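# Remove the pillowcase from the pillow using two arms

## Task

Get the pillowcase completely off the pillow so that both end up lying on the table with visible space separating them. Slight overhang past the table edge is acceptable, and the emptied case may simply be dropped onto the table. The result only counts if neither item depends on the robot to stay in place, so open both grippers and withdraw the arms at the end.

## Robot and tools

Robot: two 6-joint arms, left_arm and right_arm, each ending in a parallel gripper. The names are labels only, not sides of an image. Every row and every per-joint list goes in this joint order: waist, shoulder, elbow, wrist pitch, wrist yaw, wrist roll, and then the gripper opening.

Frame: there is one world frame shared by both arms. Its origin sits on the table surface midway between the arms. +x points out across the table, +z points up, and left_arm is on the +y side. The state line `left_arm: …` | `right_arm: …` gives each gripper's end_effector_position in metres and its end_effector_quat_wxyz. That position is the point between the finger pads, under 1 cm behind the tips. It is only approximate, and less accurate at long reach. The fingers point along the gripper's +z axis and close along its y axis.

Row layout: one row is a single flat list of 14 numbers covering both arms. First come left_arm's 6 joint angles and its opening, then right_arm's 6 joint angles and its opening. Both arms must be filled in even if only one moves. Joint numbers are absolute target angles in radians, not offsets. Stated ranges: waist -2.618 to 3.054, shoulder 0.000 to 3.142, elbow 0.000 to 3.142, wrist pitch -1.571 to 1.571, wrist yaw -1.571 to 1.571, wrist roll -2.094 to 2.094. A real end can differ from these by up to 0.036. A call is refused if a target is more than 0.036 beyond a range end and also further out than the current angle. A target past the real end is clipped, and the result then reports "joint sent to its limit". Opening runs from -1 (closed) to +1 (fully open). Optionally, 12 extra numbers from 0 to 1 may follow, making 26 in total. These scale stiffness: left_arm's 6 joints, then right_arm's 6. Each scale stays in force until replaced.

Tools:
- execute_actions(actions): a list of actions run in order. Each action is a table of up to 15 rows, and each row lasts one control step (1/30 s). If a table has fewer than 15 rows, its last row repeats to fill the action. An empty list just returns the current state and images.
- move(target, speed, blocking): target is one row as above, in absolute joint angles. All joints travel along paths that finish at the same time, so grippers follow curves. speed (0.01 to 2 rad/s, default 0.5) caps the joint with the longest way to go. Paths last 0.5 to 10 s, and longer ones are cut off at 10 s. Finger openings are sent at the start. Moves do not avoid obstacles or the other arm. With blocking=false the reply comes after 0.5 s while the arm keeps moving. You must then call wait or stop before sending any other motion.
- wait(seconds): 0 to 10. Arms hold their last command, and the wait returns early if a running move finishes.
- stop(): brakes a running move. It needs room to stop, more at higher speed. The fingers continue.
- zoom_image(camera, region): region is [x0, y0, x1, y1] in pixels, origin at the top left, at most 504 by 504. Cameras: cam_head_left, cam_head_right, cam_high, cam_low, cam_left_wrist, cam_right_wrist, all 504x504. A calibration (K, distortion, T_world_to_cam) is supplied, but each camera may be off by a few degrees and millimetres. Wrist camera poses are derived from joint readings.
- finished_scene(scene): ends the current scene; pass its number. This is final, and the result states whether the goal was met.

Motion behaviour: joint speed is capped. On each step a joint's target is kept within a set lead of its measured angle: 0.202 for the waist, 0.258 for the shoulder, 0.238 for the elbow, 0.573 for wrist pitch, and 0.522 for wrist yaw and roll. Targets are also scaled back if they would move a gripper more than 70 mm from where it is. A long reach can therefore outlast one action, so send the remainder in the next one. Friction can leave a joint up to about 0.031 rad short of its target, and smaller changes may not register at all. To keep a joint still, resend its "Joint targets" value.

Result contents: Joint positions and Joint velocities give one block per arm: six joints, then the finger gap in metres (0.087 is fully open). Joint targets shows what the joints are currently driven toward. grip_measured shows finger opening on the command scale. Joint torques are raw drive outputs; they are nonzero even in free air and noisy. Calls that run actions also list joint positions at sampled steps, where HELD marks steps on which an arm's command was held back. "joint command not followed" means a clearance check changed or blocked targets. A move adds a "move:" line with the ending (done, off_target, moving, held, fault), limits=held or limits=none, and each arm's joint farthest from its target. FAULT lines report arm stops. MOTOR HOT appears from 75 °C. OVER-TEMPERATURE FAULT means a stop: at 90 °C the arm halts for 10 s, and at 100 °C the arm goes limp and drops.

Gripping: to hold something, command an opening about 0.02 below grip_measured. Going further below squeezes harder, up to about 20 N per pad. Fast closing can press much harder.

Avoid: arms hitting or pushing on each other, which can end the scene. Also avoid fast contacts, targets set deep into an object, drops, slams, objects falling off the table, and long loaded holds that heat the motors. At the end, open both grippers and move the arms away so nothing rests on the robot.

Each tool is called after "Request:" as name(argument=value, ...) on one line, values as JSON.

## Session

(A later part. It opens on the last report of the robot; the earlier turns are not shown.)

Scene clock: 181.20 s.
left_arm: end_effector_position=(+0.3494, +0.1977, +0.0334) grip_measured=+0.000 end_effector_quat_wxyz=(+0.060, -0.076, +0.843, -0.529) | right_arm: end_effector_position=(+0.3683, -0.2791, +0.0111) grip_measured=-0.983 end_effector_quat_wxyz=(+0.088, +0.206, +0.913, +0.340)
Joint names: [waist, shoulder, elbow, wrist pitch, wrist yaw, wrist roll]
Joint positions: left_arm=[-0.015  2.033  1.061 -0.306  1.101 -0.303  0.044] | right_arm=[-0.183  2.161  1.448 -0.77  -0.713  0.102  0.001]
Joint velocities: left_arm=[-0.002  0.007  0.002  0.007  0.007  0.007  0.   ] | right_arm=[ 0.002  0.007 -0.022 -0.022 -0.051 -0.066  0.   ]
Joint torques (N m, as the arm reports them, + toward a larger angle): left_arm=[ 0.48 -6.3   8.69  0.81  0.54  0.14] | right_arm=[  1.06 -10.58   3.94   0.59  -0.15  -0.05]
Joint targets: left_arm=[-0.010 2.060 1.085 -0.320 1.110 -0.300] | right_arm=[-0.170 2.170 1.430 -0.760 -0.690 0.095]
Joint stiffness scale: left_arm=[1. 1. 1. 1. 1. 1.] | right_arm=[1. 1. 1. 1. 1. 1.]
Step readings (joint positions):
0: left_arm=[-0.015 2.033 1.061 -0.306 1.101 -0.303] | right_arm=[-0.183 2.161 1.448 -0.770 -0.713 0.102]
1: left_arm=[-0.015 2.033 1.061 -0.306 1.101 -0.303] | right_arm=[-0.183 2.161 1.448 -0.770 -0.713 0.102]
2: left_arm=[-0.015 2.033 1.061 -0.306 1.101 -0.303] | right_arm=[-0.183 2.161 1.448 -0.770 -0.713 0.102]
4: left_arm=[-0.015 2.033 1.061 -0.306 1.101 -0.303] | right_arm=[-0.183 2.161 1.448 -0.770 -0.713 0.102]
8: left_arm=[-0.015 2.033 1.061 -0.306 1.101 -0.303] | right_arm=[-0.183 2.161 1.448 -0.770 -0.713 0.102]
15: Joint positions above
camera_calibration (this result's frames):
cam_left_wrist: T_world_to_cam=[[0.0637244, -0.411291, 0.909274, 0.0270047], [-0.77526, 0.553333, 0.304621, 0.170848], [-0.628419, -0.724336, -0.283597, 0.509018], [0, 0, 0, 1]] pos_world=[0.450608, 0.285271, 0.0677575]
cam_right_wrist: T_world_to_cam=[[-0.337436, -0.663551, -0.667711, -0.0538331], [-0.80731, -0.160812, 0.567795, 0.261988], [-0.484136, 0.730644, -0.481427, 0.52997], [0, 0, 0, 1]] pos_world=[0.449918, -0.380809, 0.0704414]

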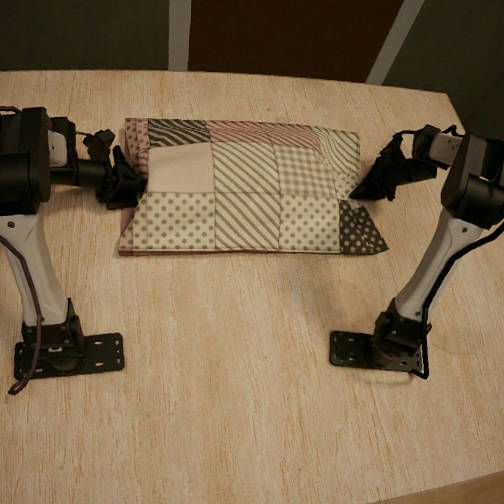

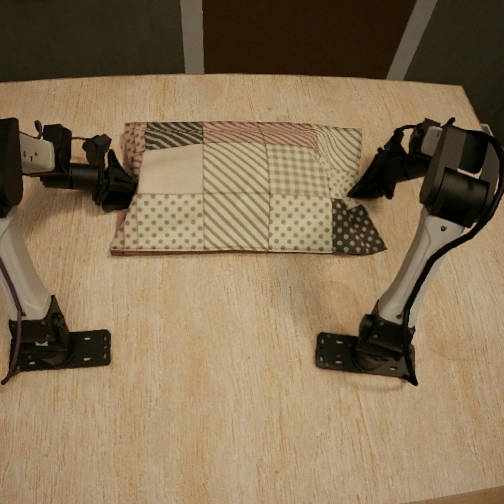

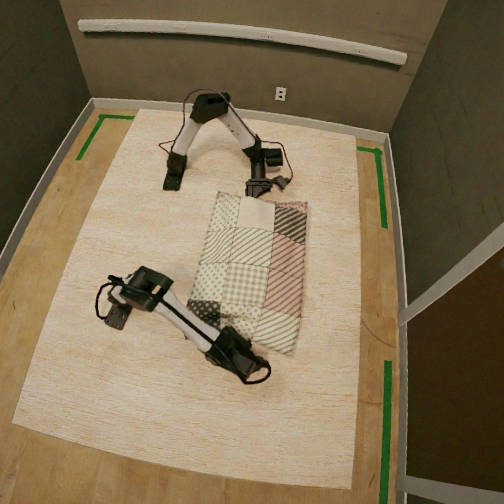

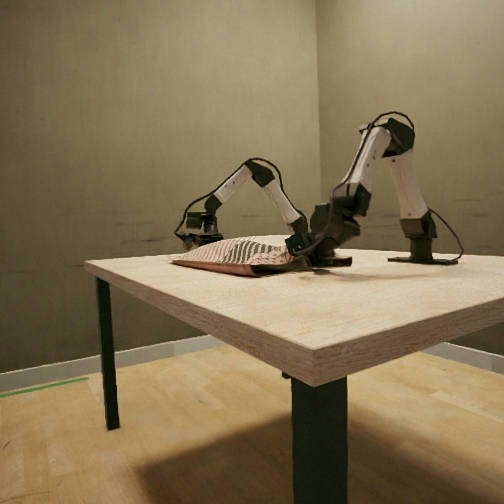

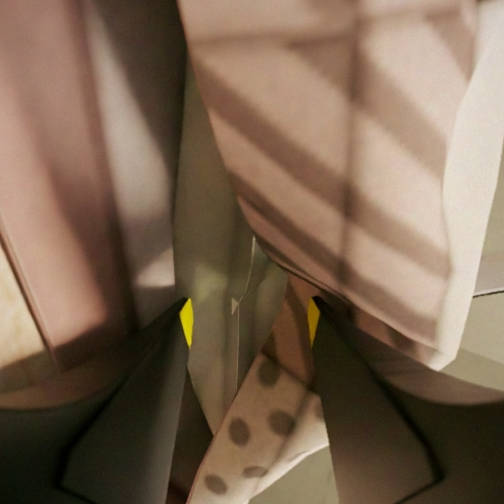

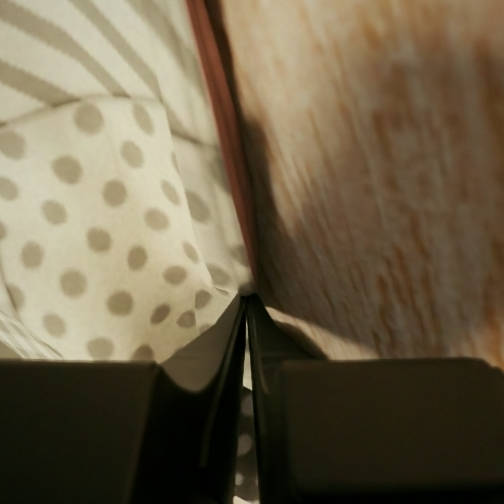

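Request:
move(target=[-0.115,2.068,1.085,-0.32,1.11,-0.30,0.05,-0.17,2.17,1.43,-0.76,-0.69,0.095,-1], speed=0.12)

Scene clock: 184.23 s.
left_arm: end_effector_position=(+0.3346, +0.1686, +0.0322) grip_measured=+0.050 end_effector_quat_wxyz=(+0.032, -0.041, +0.843, -0.535) | right_arm: end_effector_position=(+0.3683, -0.2791, +0.0111) grip_measured=-0.983 end_effector_quat_wxyz=(+0.088, +0.206, +0.913, +0.340)
Joint names: [waist, shoulder, elbow, wrist pitch, wrist yaw, wrist roll]
Joint positions: left_arm=[-0.101  2.043  1.061 -0.306  1.113 -0.303  0.046] | right_arm=[-0.183  2.161  1.448 -0.77  -0.713  0.102  0.001]
Joint velocities: left_arm=[ 0.007 -0.017  0.007 -0.022  0.007 -0.051 -0.   ] | right_arm=[ 0.002  0.007 -0.017 -0.051  0.007  0.051  0.   ]
Joint torques (N m, as the arm reports them, + toward a larger angle): left_arm=[-1.44 -6.48  8.63  0.8   0.41  0.14] | right_arm=[  1.05 -10.58   3.93   0.59  -0.15  -0.05]
Joint targets: left_arm=[-0.115 2.068 1.085 -0.320 1.110 -0.300] | right_arm=[-0.170 2.170 1.430 -0.760 -0.690 0.095]
Joint stiffness scale: left_arm=[1. 1. 1. 1. 1. 1.] | right_arm=[1. 1. 1. 1. 1. 1.]
move: off_target (left_arm, right_arm); limits=none; left_arm: farthest joint: the shoulder, 0.025 radians from its target (0.035 radians at the start); right_arm: farthest joint: the wrist yaw, 0.023 radians from its target (0.023 radians at the start)
camera_calibration (this result's frames):
cam_left_wrist: T_world_to_cam=[[0.0361816, -0.405276, 0.913478, 0.0251311], [-0.719764, 0.623554, 0.305156, 0.145397], [-0.693275, -0.66853, -0.269142, 0.490047], [0, 0, 0, 1]] pos_world=[0.44348, 0.247133, 0.0645667]
cam_right_wrist: T_world_to_cam=[[-0.337436, -0.663551, -0.667711, -0.0538331], [-0.80731, -0.160812, 0.567795, 0.261988], [-0.484136, 0.730644, -0.481427, 0.52997], [0, 0, 0, 1]] pos_world=[0.449918, -0.380809, 0.0704414]

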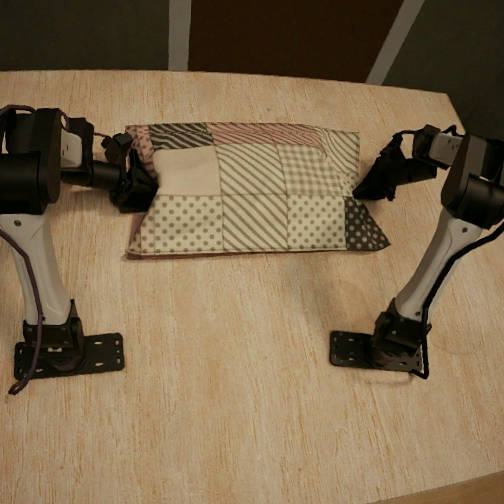

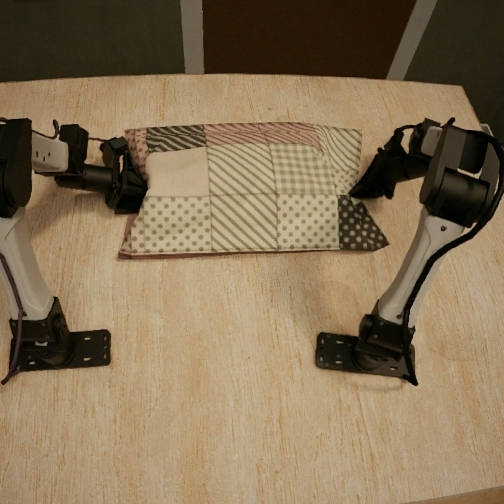

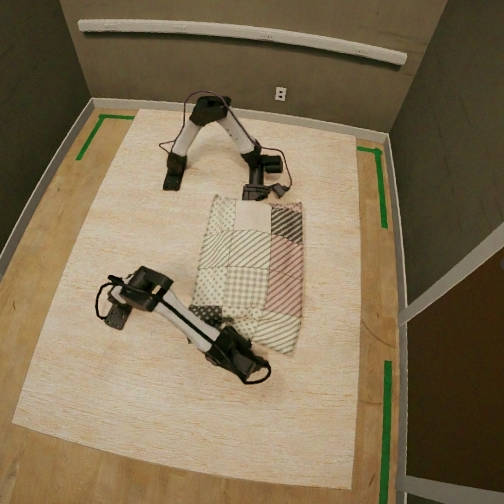

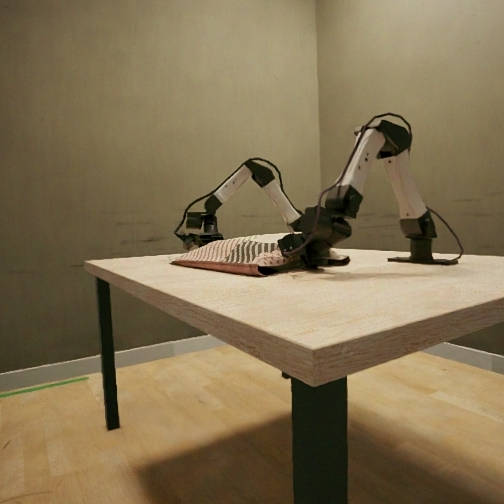

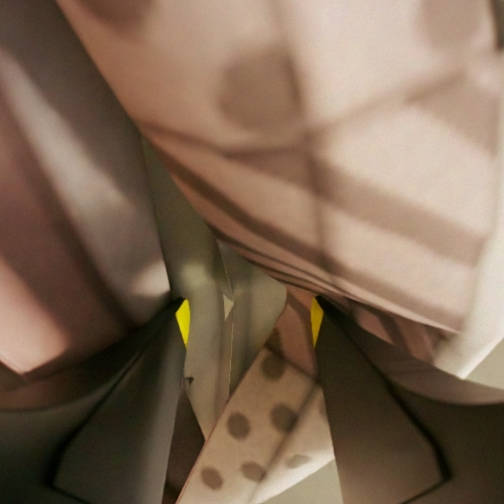

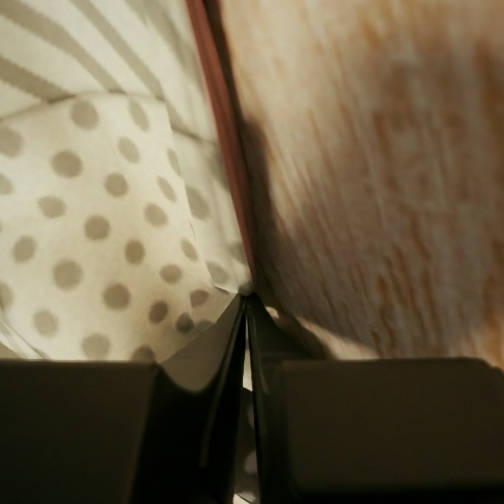

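Request:
zoom_image(camera="cam_head_left", region=[90, 120, 230, 260])

Request:
zoom_image(camera="cam_low", region=[240, 210, 380, 290])

Region (90, 120, 230, 260) of cam_head_left's 504x504 image, scaled by 3.600, with more detail than that image has.

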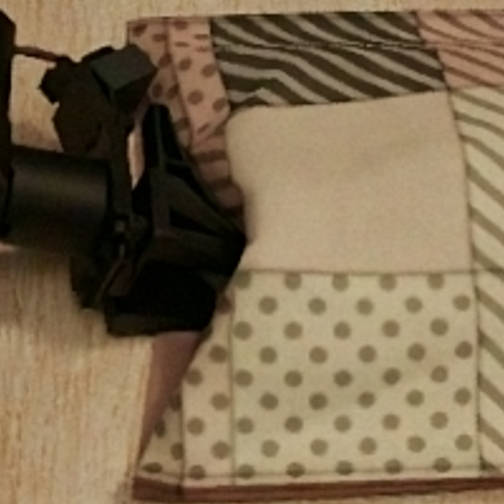

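Region (240, 210, 380, 290) of cam_low's 504x504 image, scaled by 3.600, with more detail than that image has; it fills the top 288 rows of this view, and the rest is white.

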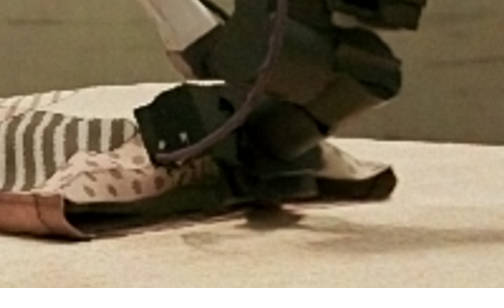

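Request:
move(target=[0.22,1.99,1.085,-0.34,1.11,-0.30,-0.3,-0.17,2.17,1.43,-0.76,-0.69,0.095,-1], speed=0.35)

Scene clock: 195.20 s.
left_arm: end_effector_position=(+0.3716, +0.2783, +0.0405) grip_measured=-0.300 end_effector_quat_wxyz=(+0.120, -0.173, +0.826, -0.523) | right_arm: end_effector_position=(+0.3683, -0.2791, +0.0111) grip_measured=-0.983 end_effector_quat_wxyz=(+0.088, +0.206, +0.913, +0.340)
Joint names: [waist, shoulder, elbow, wrist pitch, wrist yaw, wrist roll]
Joint positions: left_arm=[ 0.218  2.016  1.061 -0.325  1.113 -0.303  0.031] | right_arm=[-0.183  2.161  1.448 -0.77  -0.713  0.102  0.001]
Joint velocities: left_arm=[ 0.007 -0.007  0.002  0.037  0.037 -0.051 -0.001] | right_arm=[-0.007 -0.012 -0.012 -0.051  0.007  0.051  0.   ]
Joint torques (N m, as the arm reports them, + toward a larger angle): left_arm=[ -0.03 -10.1    8.75   0.78   0.44   0.14] | right_arm=[  1.08 -10.57   3.95   0.59  -0.14  -0.04]
Joint targets: left_arm=[0.220 1.990 1.085 -0.340 1.110 -0.300] | right_arm=[-0.170 2.170 1.430 -0.760 -0.690 0.095]
Joint stiffness scale: left_arm=[1. 1. 1. 1. 1. 1.] | right_arm=[1. 1. 1. 1. 1. 1.]
move: off_target (left_arm, right_arm); limits=none; left_arm: farthest joint: the shoulder, 0.026 radians from its target (0.053 radians at the start); right_arm: farthest joint: the wrist yaw, 0.023 radians from its target (0.023 radians at the start)
camera_calibration (this result's frames):
cam_left_wrist: T_world_to_cam=[[0.154556, -0.375534, 0.913831, 0.00840462], [-0.881436, 0.365411, 0.299241, 0.233301], [-0.446299, -0.851733, -0.274533, 0.550726], [0, 0, 0, 1]] pos_world=[0.450129, 0.386978, 0.0736989]
cam_right_wrist: T_world_to_cam=[[-0.337436, -0.663551, -0.667711, -0.0538331], [-0.80731, -0.160812, 0.567795, 0.261988], [-0.484136, 0.730644, -0.481427, 0.52997], [0, 0, 0, 1]] pos_world=[0.449918, -0.380809, 0.0704414]

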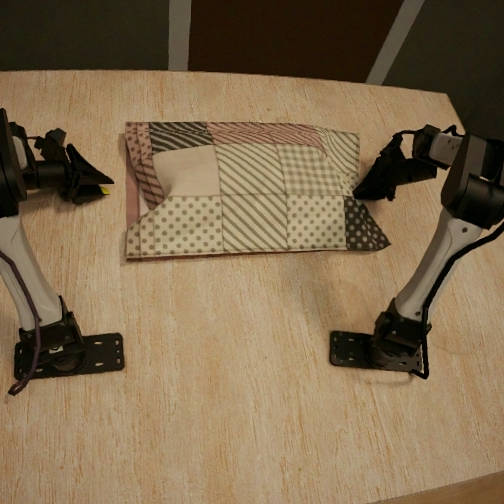

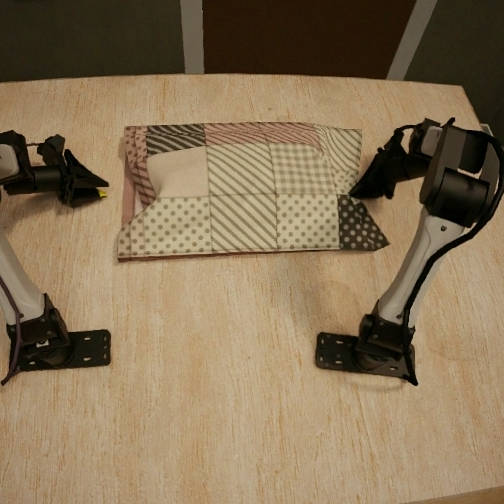

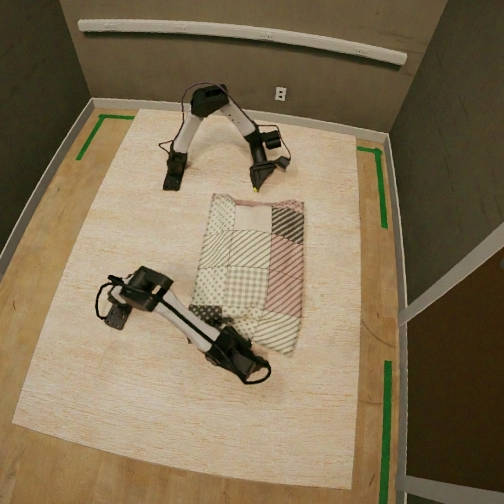

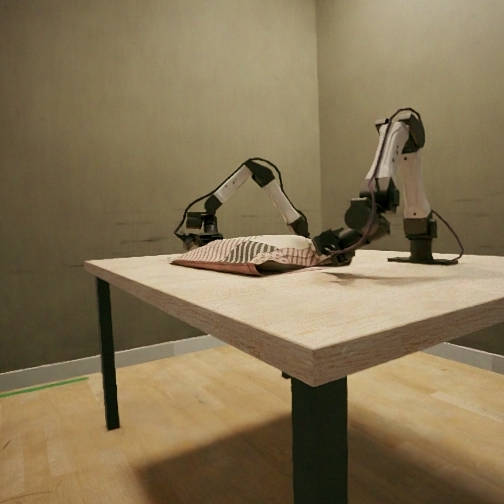

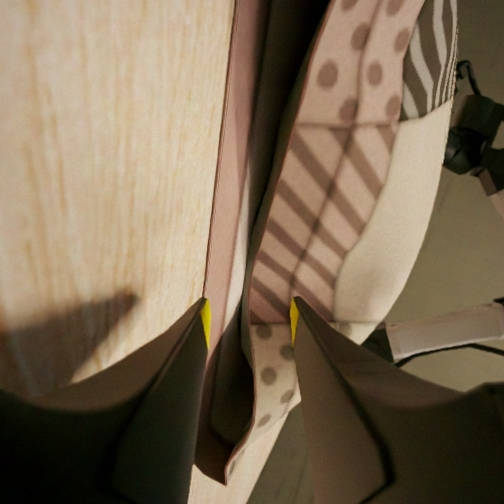

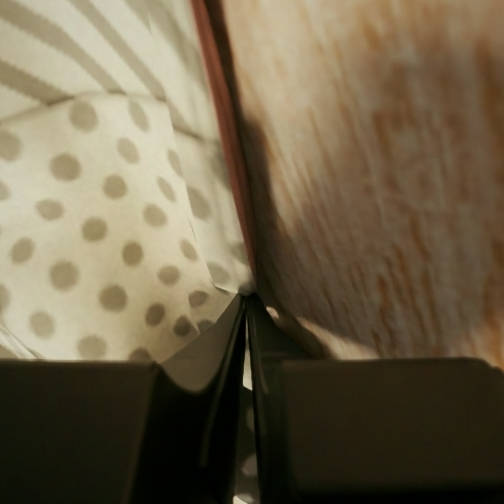

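Request:
move(target=[0.17,2.10,1.25,-0.42,0.99,-0.30,-1,-0.24,1.74,1.43,-0.85,-0.6,0.095,-1], speed=0.7)

Request:
move(target=[0.125,2.155,1.285,-0.42,0.99,-0.30,-1,0.775,2.03,1.92,-1.08,0,0,0.2], speed=0.8)

Scene clock: 218.77 s.
left_arm: end_effector_position=(+0.4044, +0.2815, +0.0342) grip_measured=-0.987 end_effector_quat_wxyz=(+0.122, -0.166, +0.855, -0.476) | right_arm: end_effector_position=(+0.3616, -0.3092, +0.1438) grip_measured=-0.984 end_effector_quat_wxyz=(+0.243, +0.179, +0.918, +0.258)
Joint names: [waist, shoulder, elbow, wrist pitch, wrist yaw, wrist roll]
Joint positions: left_arm=[ 0.177  2.084  1.226 -0.405  0.998 -0.303  0.001] | right_arm=[-0.227  1.748  1.445 -0.846 -0.609  0.102  0.001]
Joint velocities: left_arm=[-0.017  0.017 -0.002 -0.007 -0.037 -0.007  0.   ] | right_arm=[-0.017  0.002 -0.007 -0.037 -0.007 -0.007  0.   ]
Joint torques (N m, as the arm reports them, + toward a larger angle): left_arm=[-0.66 -7.85  9.19  0.84  0.4   0.13] | right_arm=[-1.2  -9.23  5.14  0.96 -0.23 -0.03]
Joint targets: left_arm=[0.170 2.100 1.250 -0.420 0.990 -0.300] | right_arm=[-0.240 1.740 1.430 -0.850 -0.600 0.095]
Joint stiffness scale: left_arm=[1. 1. 1. 1. 1. 1.] | right_arm=[1. 1. 1. 1. 1. 1.]
move: off_target (left_arm); limits=none; left_arm: farthest joint: the elbow, 0.024 radians from its target (0.189 radians at the start); right_arm: farthest joint: the elbow, 0.015 radians from its target (0.018 radians at the start)
camera_calibration (this result's frames):
cam_left_wrist: T_world_to_cam=[[0.163157, -0.474795, 0.86484, 0.0364339], [-0.874618, 0.33602, 0.349476, 0.266601], [-0.456533, -0.813425, -0.360441, 0.562708], [0, 0, 0, 1]] pos_world=[0.484125, 0.385436, 0.0781428]
cam_right_wrist: T_world_to_cam=[[-0.218781, -0.783737, -0.581284, -0.0799952], [-0.937304, 0.0031753, 0.348498, 0.30566], [-0.271285, 0.621085, -0.735295, 0.538233], [0, 0, 0, 1]] pos_world=[0.415009, -0.397954, 0.242738]

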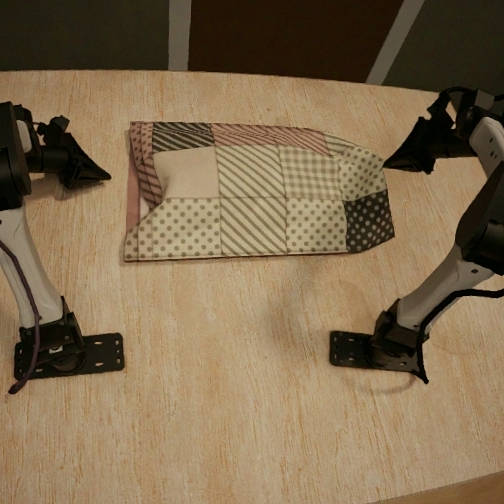

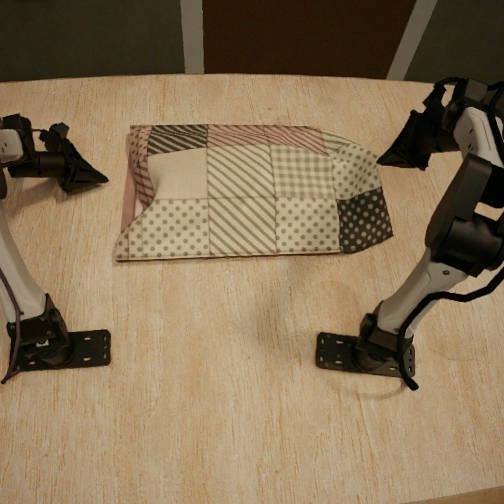

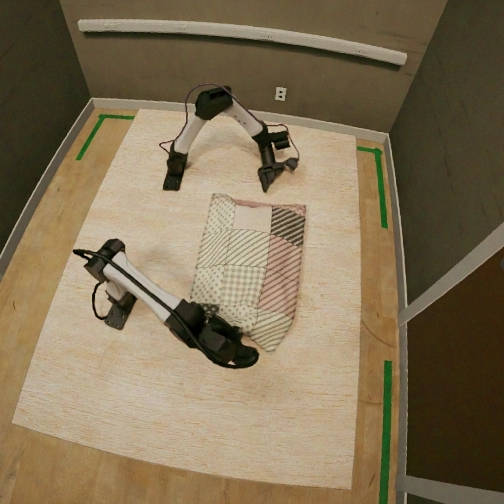

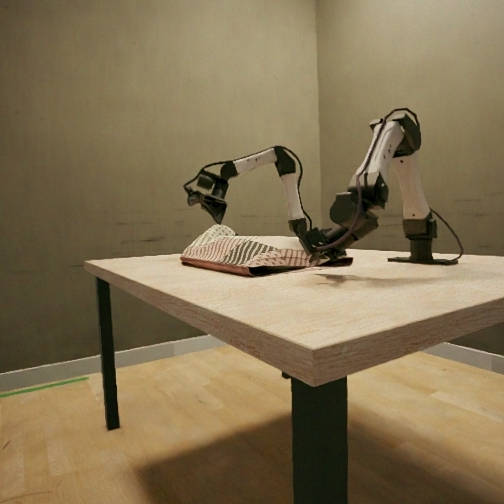

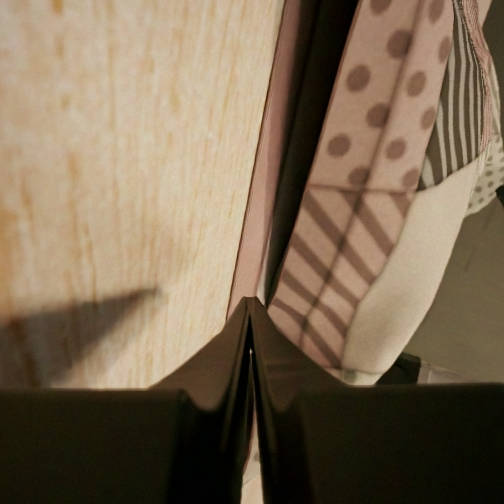

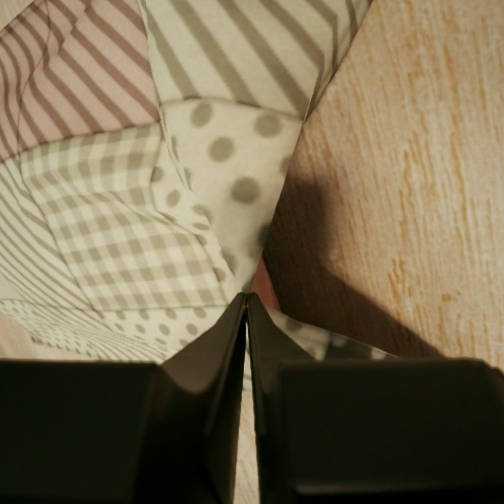

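Scene clock: 220.87 s.
left_arm: end_effector_position=(+0.4070, +0.2654, +0.0217) grip_measured=-0.987 end_effector_quat_wxyz=(+0.101, -0.153, +0.859, -0.479) | right_arm: end_effector_position=(+0.3449, -0.0089, +0.1351) grip_measured=+0.200 end_effector_quat_wxyz=(+0.178, -0.284, +0.940, +0.060)
Joint names: [waist, shoulder, elbow, wrist pitch, wrist yaw, wrist roll]
Joint positions: left_arm=[ 0.132  2.14   1.261 -0.406  0.997 -0.303  0.001] | right_arm=[ 0.782  2.016  1.898 -1.073 -0.01   0.007  0.052]
Joint velocities: left_arm=[ 0.002  0.017 -0.002 -0.022  0.022 -0.007 -0.   ] | right_arm=[-0.012  0.002 -0.017 -0.022 -0.051 -0.066 -0.   ]
Joint torques (N m, as the arm reports them, + toward a larger angle): left_arm=[-0.71 -8.27  9.13  0.83  0.35  0.14] | right_arm=[ -0.71 -10.01   7.52   0.93   0.1    0.01]
Joint targets: left_arm=[0.125 2.155 1.285 -0.420 0.990 -0.300] | right_arm=[0.775 2.030 1.920 -1.080 -0.000 -0.000]
Joint stiffness scale: left_arm=[1. 1. 1. 1. 1. 1.] | right_arm=[1. 1. 1. 1. 1. 1.]
move: off_target (left_arm, right_arm); limits=none; left_arm: farthest joint: the elbow, 0.024 radians from its target (0.059 radians at the start); right_arm: farthest joint: the elbow, 0.022 radians from its target (0.475 radians at the start)
camera_calibration (this result's frames):
cam_left_wrist: T_world_to_cam=[[0.161732, -0.478091, 0.863291, 0.0406564], [-0.850617, 0.375961, 0.367565, 0.257983], [-0.500294, -0.793777, -0.345867, 0.558501], [0, 0, 0, 1]] pos_world=[0.492283, 0.365771, 0.0632433]
cam_right_wrist: T_world_to_cam=[[0.536659, -0.843061, -0.0352788, -0.18819], [-0.734419, -0.487272, 0.472435, 0.20097], [-0.415482, -0.227627, -0.880659, 0.402596], [0, 0, 0, 1]] pos_world=[0.415862, 0.0309129, 0.252966]

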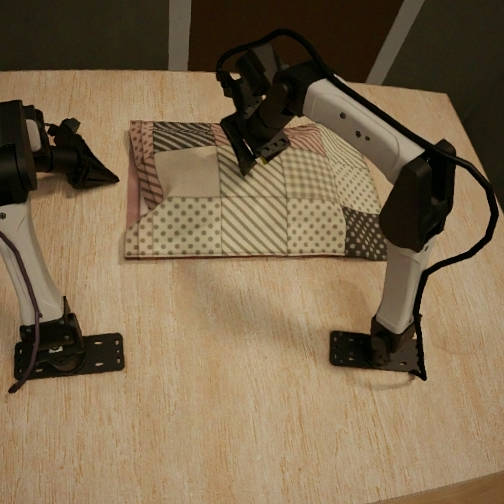

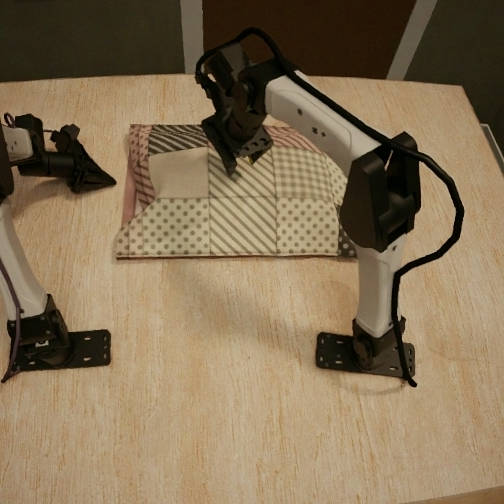

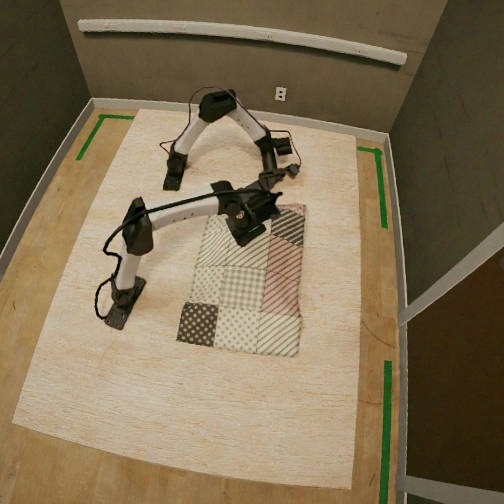

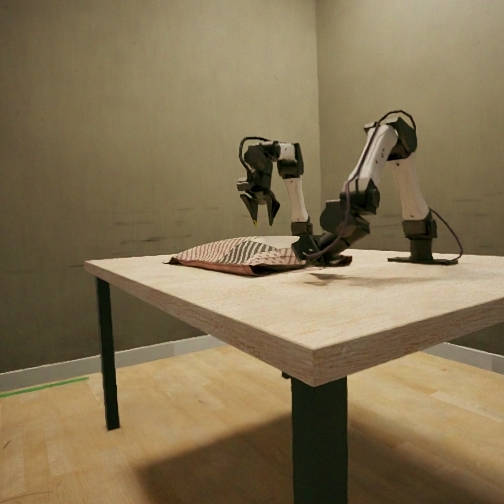

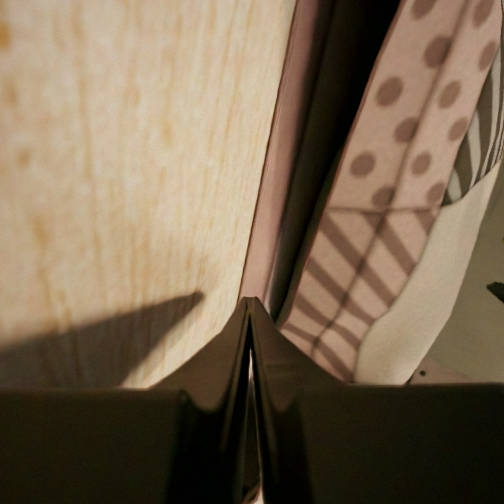

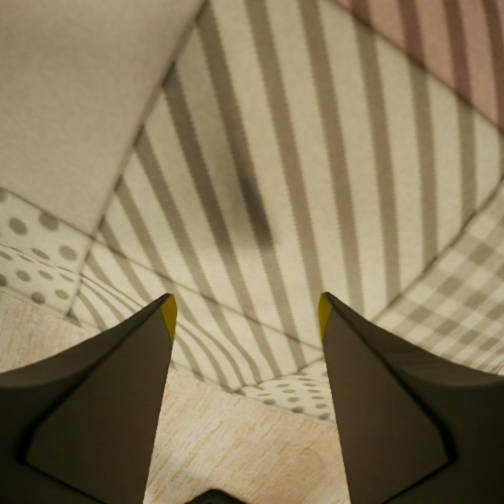

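Request:
move(target=[-0.05,2.243,1.425,-0.485,0.99,-0.30,-1,0.775,2.235,1.92,-0.88,0,0,0.8], speed=0.2)

Scene clock: 226.17 s.
left_arm: end_effector_position=(+0.4127, +0.1979, +0.0186) grip_measured=-0.987 end_effector_quat_wxyz=(+0.055, -0.079, +0.870, -0.484) | right_arm: end_effector_position=(+0.3786, +0.0093, +0.0677) grip_measured=+0.800 end_effector_quat_wxyz=(+0.174, -0.283, +0.942, +0.048)
Joint names: [waist, shoulder, elbow, wrist pitch, wrist yaw, wrist roll]
Joint positions: left_arm=[-0.045  2.228  1.401 -0.468  0.994 -0.303  0.001] | right_arm=[ 0.782  2.196  1.908 -0.921  0.01   0.005  0.079]
Joint velocities: left_arm=[ 0.002 -0.002 -0.002 -0.095  0.051  0.022 -0.   ] | right_arm=[-0.002  0.007 -0.002 -0.037 -0.081 -0.007  0.   ]
Joint torques (N m, as the arm reports them, + toward a larger angle): left_arm=[-0.34 -9.04  9.31  0.76  0.36  0.13] | right_arm=[-0.7  -9.56  6.85  1.36 -0.15  0.02]
Joint targets: left_arm=[-0.050 2.243 1.425 -0.485 0.990 -0.300] | right_arm=[0.775 2.235 1.920 -0.880 0.000 0.000]
Joint stiffness scale: left_arm=[1. 1. 1. 1. 1. 1.] | right_arm=[1. 1. 1. 1. 1. 1.]
move: off_target (left_arm, right_arm); limits=none; left_arm: farthest joint: the elbow, 0.024 radians from its target (0.164 radians at the start); right_arm: farthest joint: the wrist pitch, 0.041 radians from its target (0.194 radians at the start)
camera_calibration (this result's frames):
cam_left_wrist: T_world_to_cam=[[0.0832758, -0.501678, 0.861037, 0.0472429], [-0.767983, 0.518296, 0.376258, 0.226898], [-0.635033, -0.692595, -0.342119, 0.542186], [0, 0, 0, 1]] pos_world=[0.514626, 0.281616, 0.0594418]
cam_right_wrist: T_world_to_cam=[[0.531904, -0.846666, -0.0153161, -0.192801], [-0.735762, -0.471033, 0.486603, 0.265883], [-0.419205, -0.247557, -0.873489, 0.362512], [0, 0, 0, 1]] pos_world=[0.450145, 0.051744, 0.184318]

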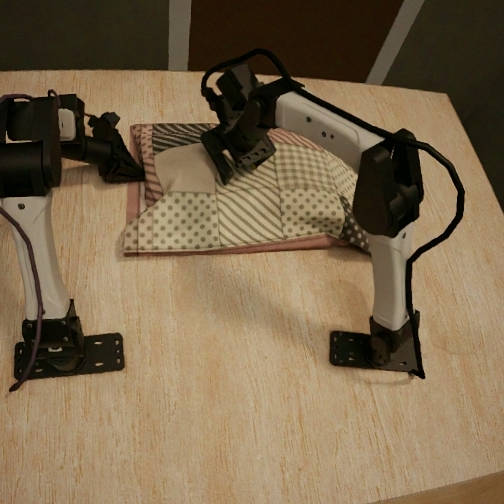

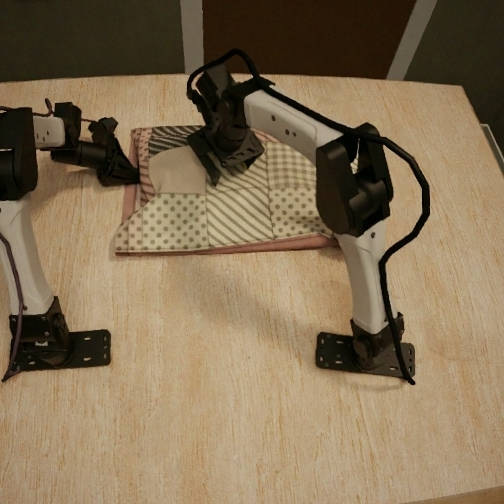

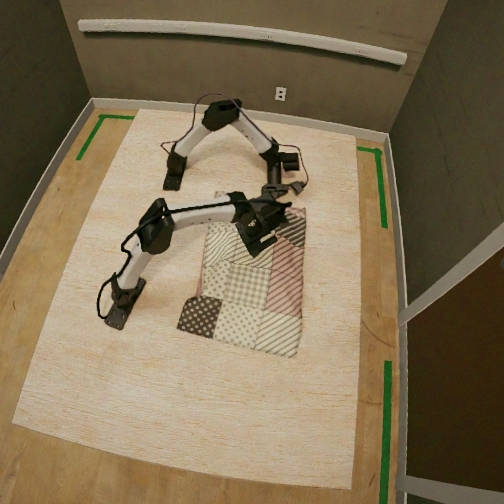

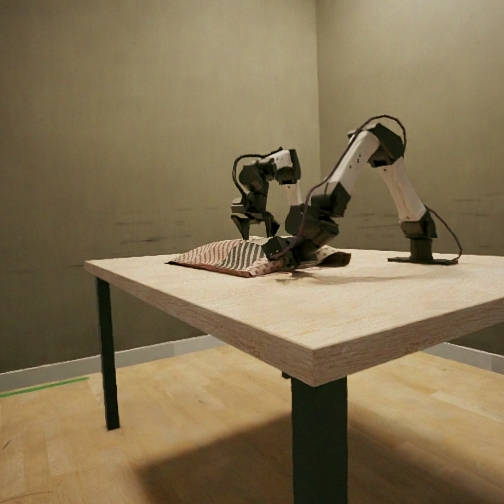

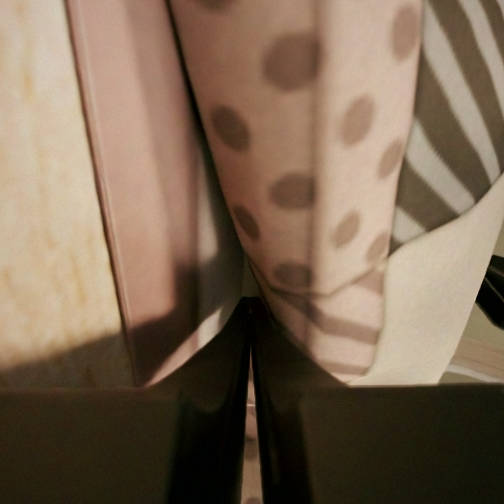

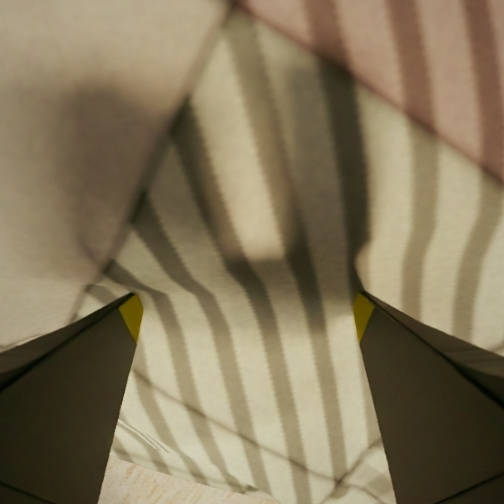

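Request:
execute_actions(actions=[[[-0.04,2.20,1.425,-0.49,0.99,-0.30,-1,0.775,2.235,1.92,-0.92,0,0,0.7],[-0.035,2.195,1.425,-0.495,0.99,-0.30,-0.95,0.775,2.235,1.92,-0.92,0,0,0.6],[-0.03,2.19,1.425,-0.50,0.99,-0.30,-0.9,0.775,2.235,1.92,-0.92,0,0,0.5],[-0.025,2.185,1.425,-0.505,0.99,-0.30,-0.85,0.775,2.235,1.92,-0.92,0,0,0.4],[-0.02,2.18,1.425,-0.51,0.99,-0.30,-0.75,0.775,2.235,1.92,-0.92,0,0,0.3],[-0.02,2.175,1.425,-0.515,0.99,-0.30,-0.65,0.775,2.235,1.92,-0.92,0,0,0.2],[-0.02,2.17,1.425,-0.52,0.99,-0.30,-0.55,0.775,2.235,1.92,-0.92,0,0,0.1],[-0.02,2.165,1.425,-0.525,0.99,-0.30,-0.45,0.775,2.235,1.92,-0.92,0,0,0.0],[-0.02,2.16,1.425,-0.525,0.99,-0.30,-0.35,0.775,2.235,1.92,-0.92,0,0,-0.1],[-0.02,2.16,1.425,-0.525,0.99,-0.30,-0.25,0.775,2.235,1.92,-0.92,0,0,-0.2],[-0.02,2.16,1.425,-0.525,0.99,-0.30,-0.15,0.775,2.235,1.92,-0.92,0,0,-0.3],[-0.02,2.16,1.425,-0.525,0.99,-0.30,-0.05,0.775,2.235,1.92,-0.92,0,0,-0.4],[-0.02,2.16,1.425,-0.525,0.99,-0.30,0.05,0.775,2.235,1.92,-0.92,0,0,-0.5],[-0.02,2.16,1.425,-0.525,0.99,-0.30,0.05,0.775,2.235,1.92,-0.92,0,0,-0.6],[-0.02,2.16,1.425,-0.525,0.99,-0.30,0.05,0.775,2.235,1.92,-0.92,0,0,-0.7]],[[-0.02,2.16,1.425,-0.525,0.99,-0.30,0.05,0.775,2.235,1.92,-0.92,0,0,-0.8]]])

Scene clock: 233.80 s.
left_arm: end_effector_position=(+0.4122, +0.2062, +0.0342) grip_measured=+0.050 end_effector_quat_wxyz=(+0.060, -0.088, +0.870, -0.482) | right_arm: end_effector_position=(+0.3773, +0.0092, +0.0675) grip_measured=-0.799 end_effector_quat_wxyz=(+0.171, -0.284, +0.942, +0.050)
Joint names: [waist, shoulder, elbow, wrist pitch, wrist yaw, wrist roll]
Joint positions: left_arm=[-0.024  2.185  1.401 -0.512  0.991 -0.303  0.046] | right_arm=[ 0.781  2.196  1.908 -0.926  0.004  0.003  0.009]
Joint velocities: left_arm=[-0.002 -0.007  0.007 -0.022  0.007 -0.051 -0.001] | right_arm=[-0.017 -0.012  0.017  0.022 -0.022 -0.066  0.   ]
Joint torques (N m, as the arm reports them, + toward a larger angle): left_arm=[  0.41 -11.7    9.46   0.78   0.41   0.13] | right_arm=[-0.63 -9.63  6.86  1.02 -0.07  0.04]
Joint targets: left_arm=[-0.020 2.160 1.425 -0.525 0.990 -0.300] | right_arm=[0.775 2.235 1.920 -0.920 0.000 0.000]
Joint stiffness scale: left_arm=[1. 1. 1. 1. 1. 1.] | right_arm=[1. 1. 1. 1. 1. 1.]
Step readings (joint positions; steps 1 to 15: 1st action; 16 to 30: 2nd action):
0: left_arm=[-0.045 2.228 1.401 -0.468 0.993 -0.303] | right_arm=[0.782 2.196 1.908 -0.920 0.011 0.004]
1: left_arm=[-0.045 2.228 1.401 -0.469 0.993 -0.303] | right_arm=[0.782 2.196 1.908 -0.922 0.011 0.004]
2: left_arm=[-0.045 2.228 1.401 -0.470 0.993 -0.303] | right_arm=[0.782 2.196 1.908 -0.923 0.011 0.004]
4: left_arm=[-0.042 2.227 1.401 -0.475 0.993 -0.303] | right_arm=[0.782 2.196 1.908 -0.924 0.010 0.004]
8: left_arm=[-0.028 2.208 1.401 -0.494 0.991 -0.303] | right_arm=[0.781 2.196 1.908 -0.925 0.007 0.004]
15: left_arm=[-0.024 2.185 1.401 -0.506 0.991 -0.303] | right_arm=[0.781 2.196 1.908 -0.926 0.007 0.003]
16: left_arm=[-0.024 2.185 1.401 -0.508 0.991 -0.303] | right_arm=[0.781 2.196 1.908 -0.926 0.006 0.003]
17: left_arm=[-0.024 2.185 1.401 -0.509 0.991 -0.303] | right_arm=[0.781 2.196 1.908 -0.926 0.005 0.003]
19: left_arm=[-0.024 2.185 1.401 -0.510 0.991 -0.303] | right_arm=[0.781 2.196 1.908 -0.926 0.004 0.003]
23: left_arm=[-0.024 2.185 1.401 -0.511 0.991 -0.303] | right_arm=[0.781 2.196 1.908 -0.926 0.004 0.003]
30: Joint positions above
camera_calibration (this result's frames):
cam_left_wrist: T_world_to_cam=[[0.0940847, -0.502367, 0.859521, 0.0337872], [-0.778734, 0.500751, 0.377917, 0.224326], [-0.620259, -0.704894, -0.344097, 0.549567], [0, 0, 0, 1]] pos_world=[0.512385, 0.292029, 0.0752871]
cam_right_wrist: T_world_to_cam=[[0.534167, -0.845134, -0.0203589, -0.192721], [-0.731161, -0.473951, 0.490688, 0.263007], [-0.424346, -0.247224, -0.871098, 0.363517], [0, 0, 0, 1]] pos_world=[0.449502, 0.0516474, 0.183681]

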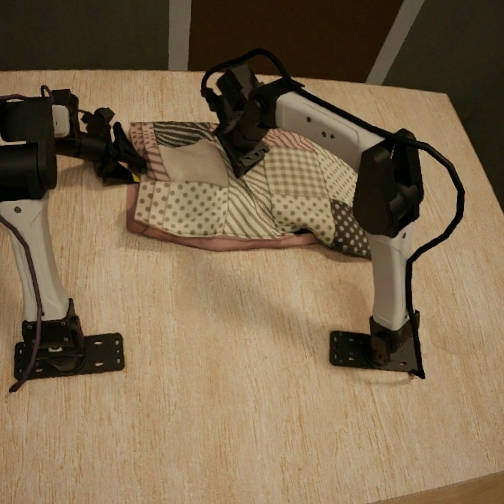

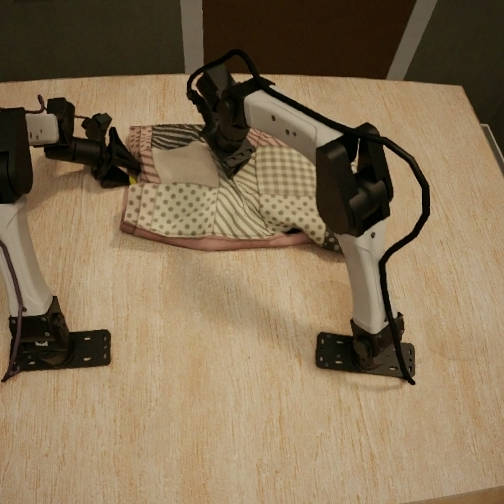

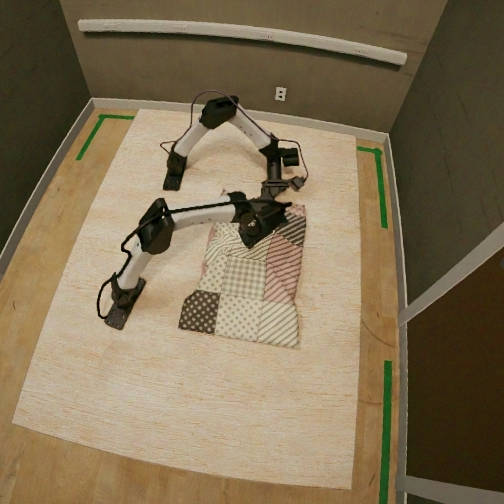

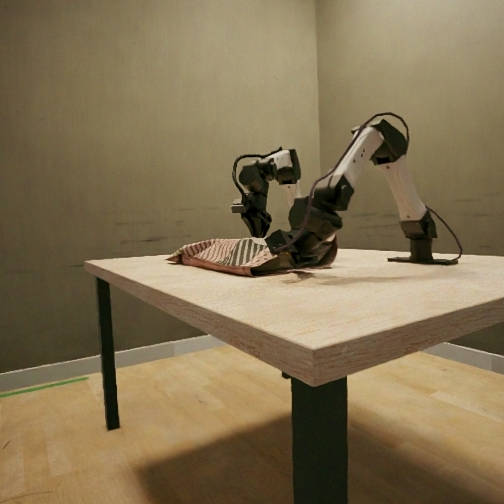

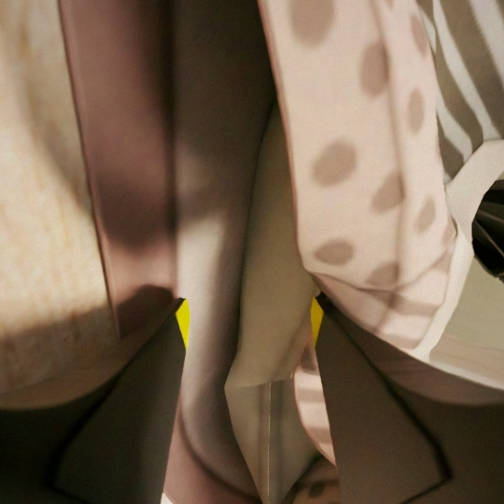

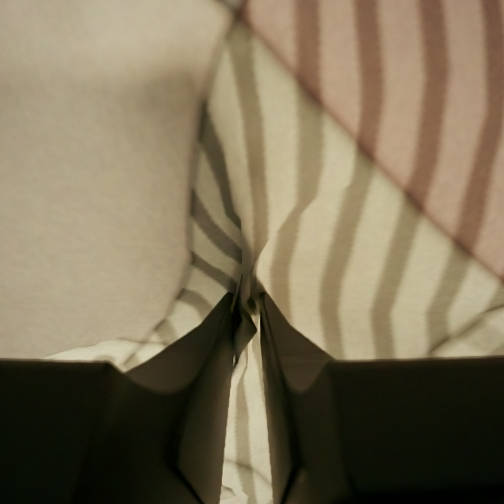

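Request:
move(target=[0.07,2.15,1.425,-0.53,0.99,-0.30,0.15,0.70,2.03,1.65,-0.84,0,0,-1], speed=0.25)

Scene clock: 240.07 s.
left_arm: end_effector_position=(+0.4221, +0.2422, +0.0342) grip_measured=+0.150 end_effector_quat_wxyz=(+0.080, -0.127, +0.865, -0.479) | right_arm: end_effector_position=(+0.3661, -0.0251, +0.0745) grip_measured=-0.958 end_effector_quat_wxyz=(+0.187, -0.257, +0.946, +0.063)
Joint names: [waist, shoulder, elbow, wrist pitch, wrist yaw, wrist roll]
Joint positions: left_arm=[ 0.064  2.185  1.401 -0.515  0.991 -0.303  0.05 ] | right_arm=[ 0.72   2.035  1.681 -0.819 -0.024  0.004  0.002]
Joint velocities: left_arm=[-0.017 -0.002  0.007 -0.051 -0.037  0.022 -0.   ] | right_arm=[-0.017  0.007  0.007 -0.051  0.007 -0.037  0.   ]
Joint torques (N m, as the arm reports them, + toward a larger angle): left_arm=[  0.47 -12.43   9.45   0.76   0.41   0.13] | right_arm=[ -1.89 -11.76   4.     0.82   0.26   0.03]
Joint targets: left_arm=[0.070 2.150 1.425 -0.530 0.990 -0.300] | right_arm=[0.700 2.030 1.650 -0.840 -0.000 0.000]
Joint stiffness scale: left_arm=[1. 1. 1. 1. 1. 1.] | right_arm=[1. 1. 1. 1. 1. 1.]
move: off_target (left_arm, right_arm); limits=none; left_arm: farthest joint: the shoulder, 0.035 radians from its target (0.035 radians at the start); right_arm: farthest joint: the elbow, 0.031 radians from its target (0.258 radians at the start)
camera_calibration (this result's frames):
cam_left_wrist: T_world_to_cam=[[0.140905, -0.491674, 0.859304, 0.0286004], [-0.818964, 0.429807, 0.380216, 0.248079], [-0.556277, -0.757313, -0.342101, 0.566657], [0, 0, 0, 1]] pos_world=[0.514356, 0.336573, 0.0749539]
cam_right_wrist: T_world_to_cam=[[0.490477, -0.870141, -0.0478275, -0.198165], [-0.764264, -0.45587, 0.456161, 0.25025], [-0.418727, -0.187184, -0.888611, 0.357198], [0, 0, 0, 1]] pos_world=[0.438021, 0.0085125, 0.193778]

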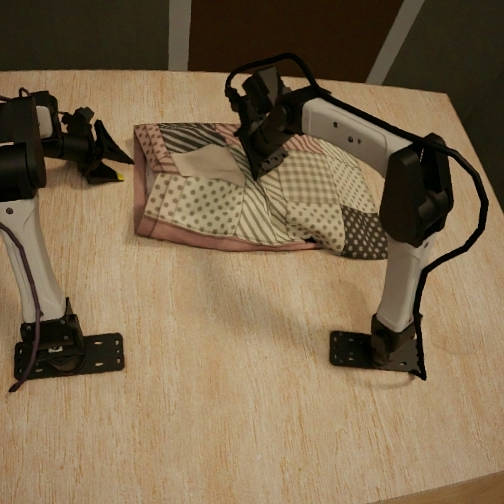

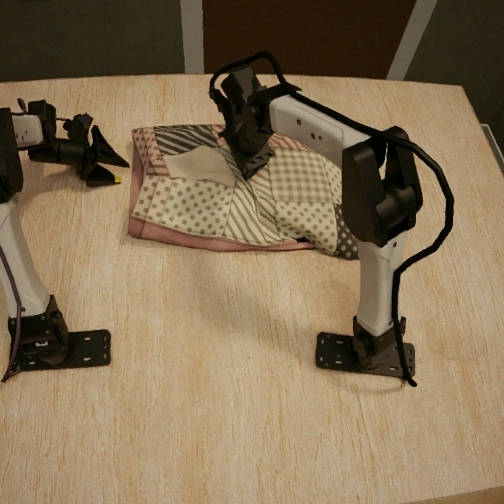

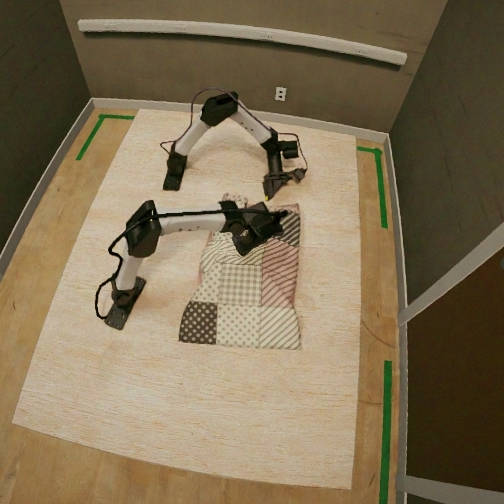

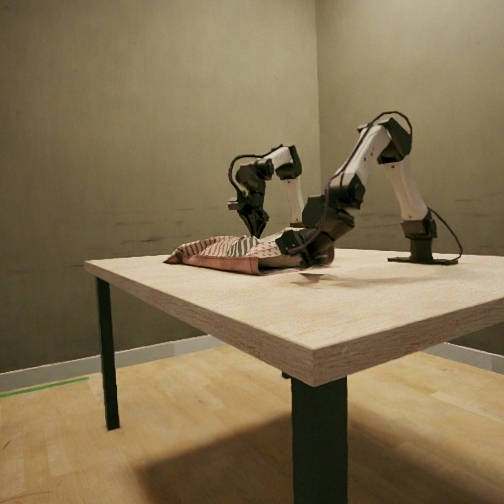

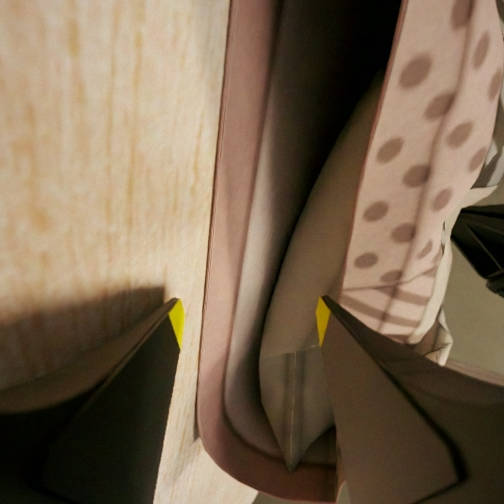

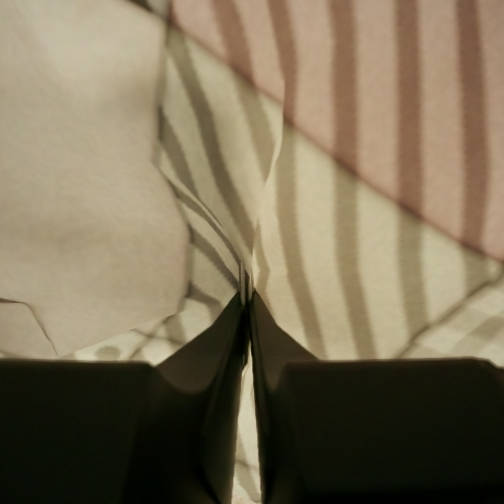

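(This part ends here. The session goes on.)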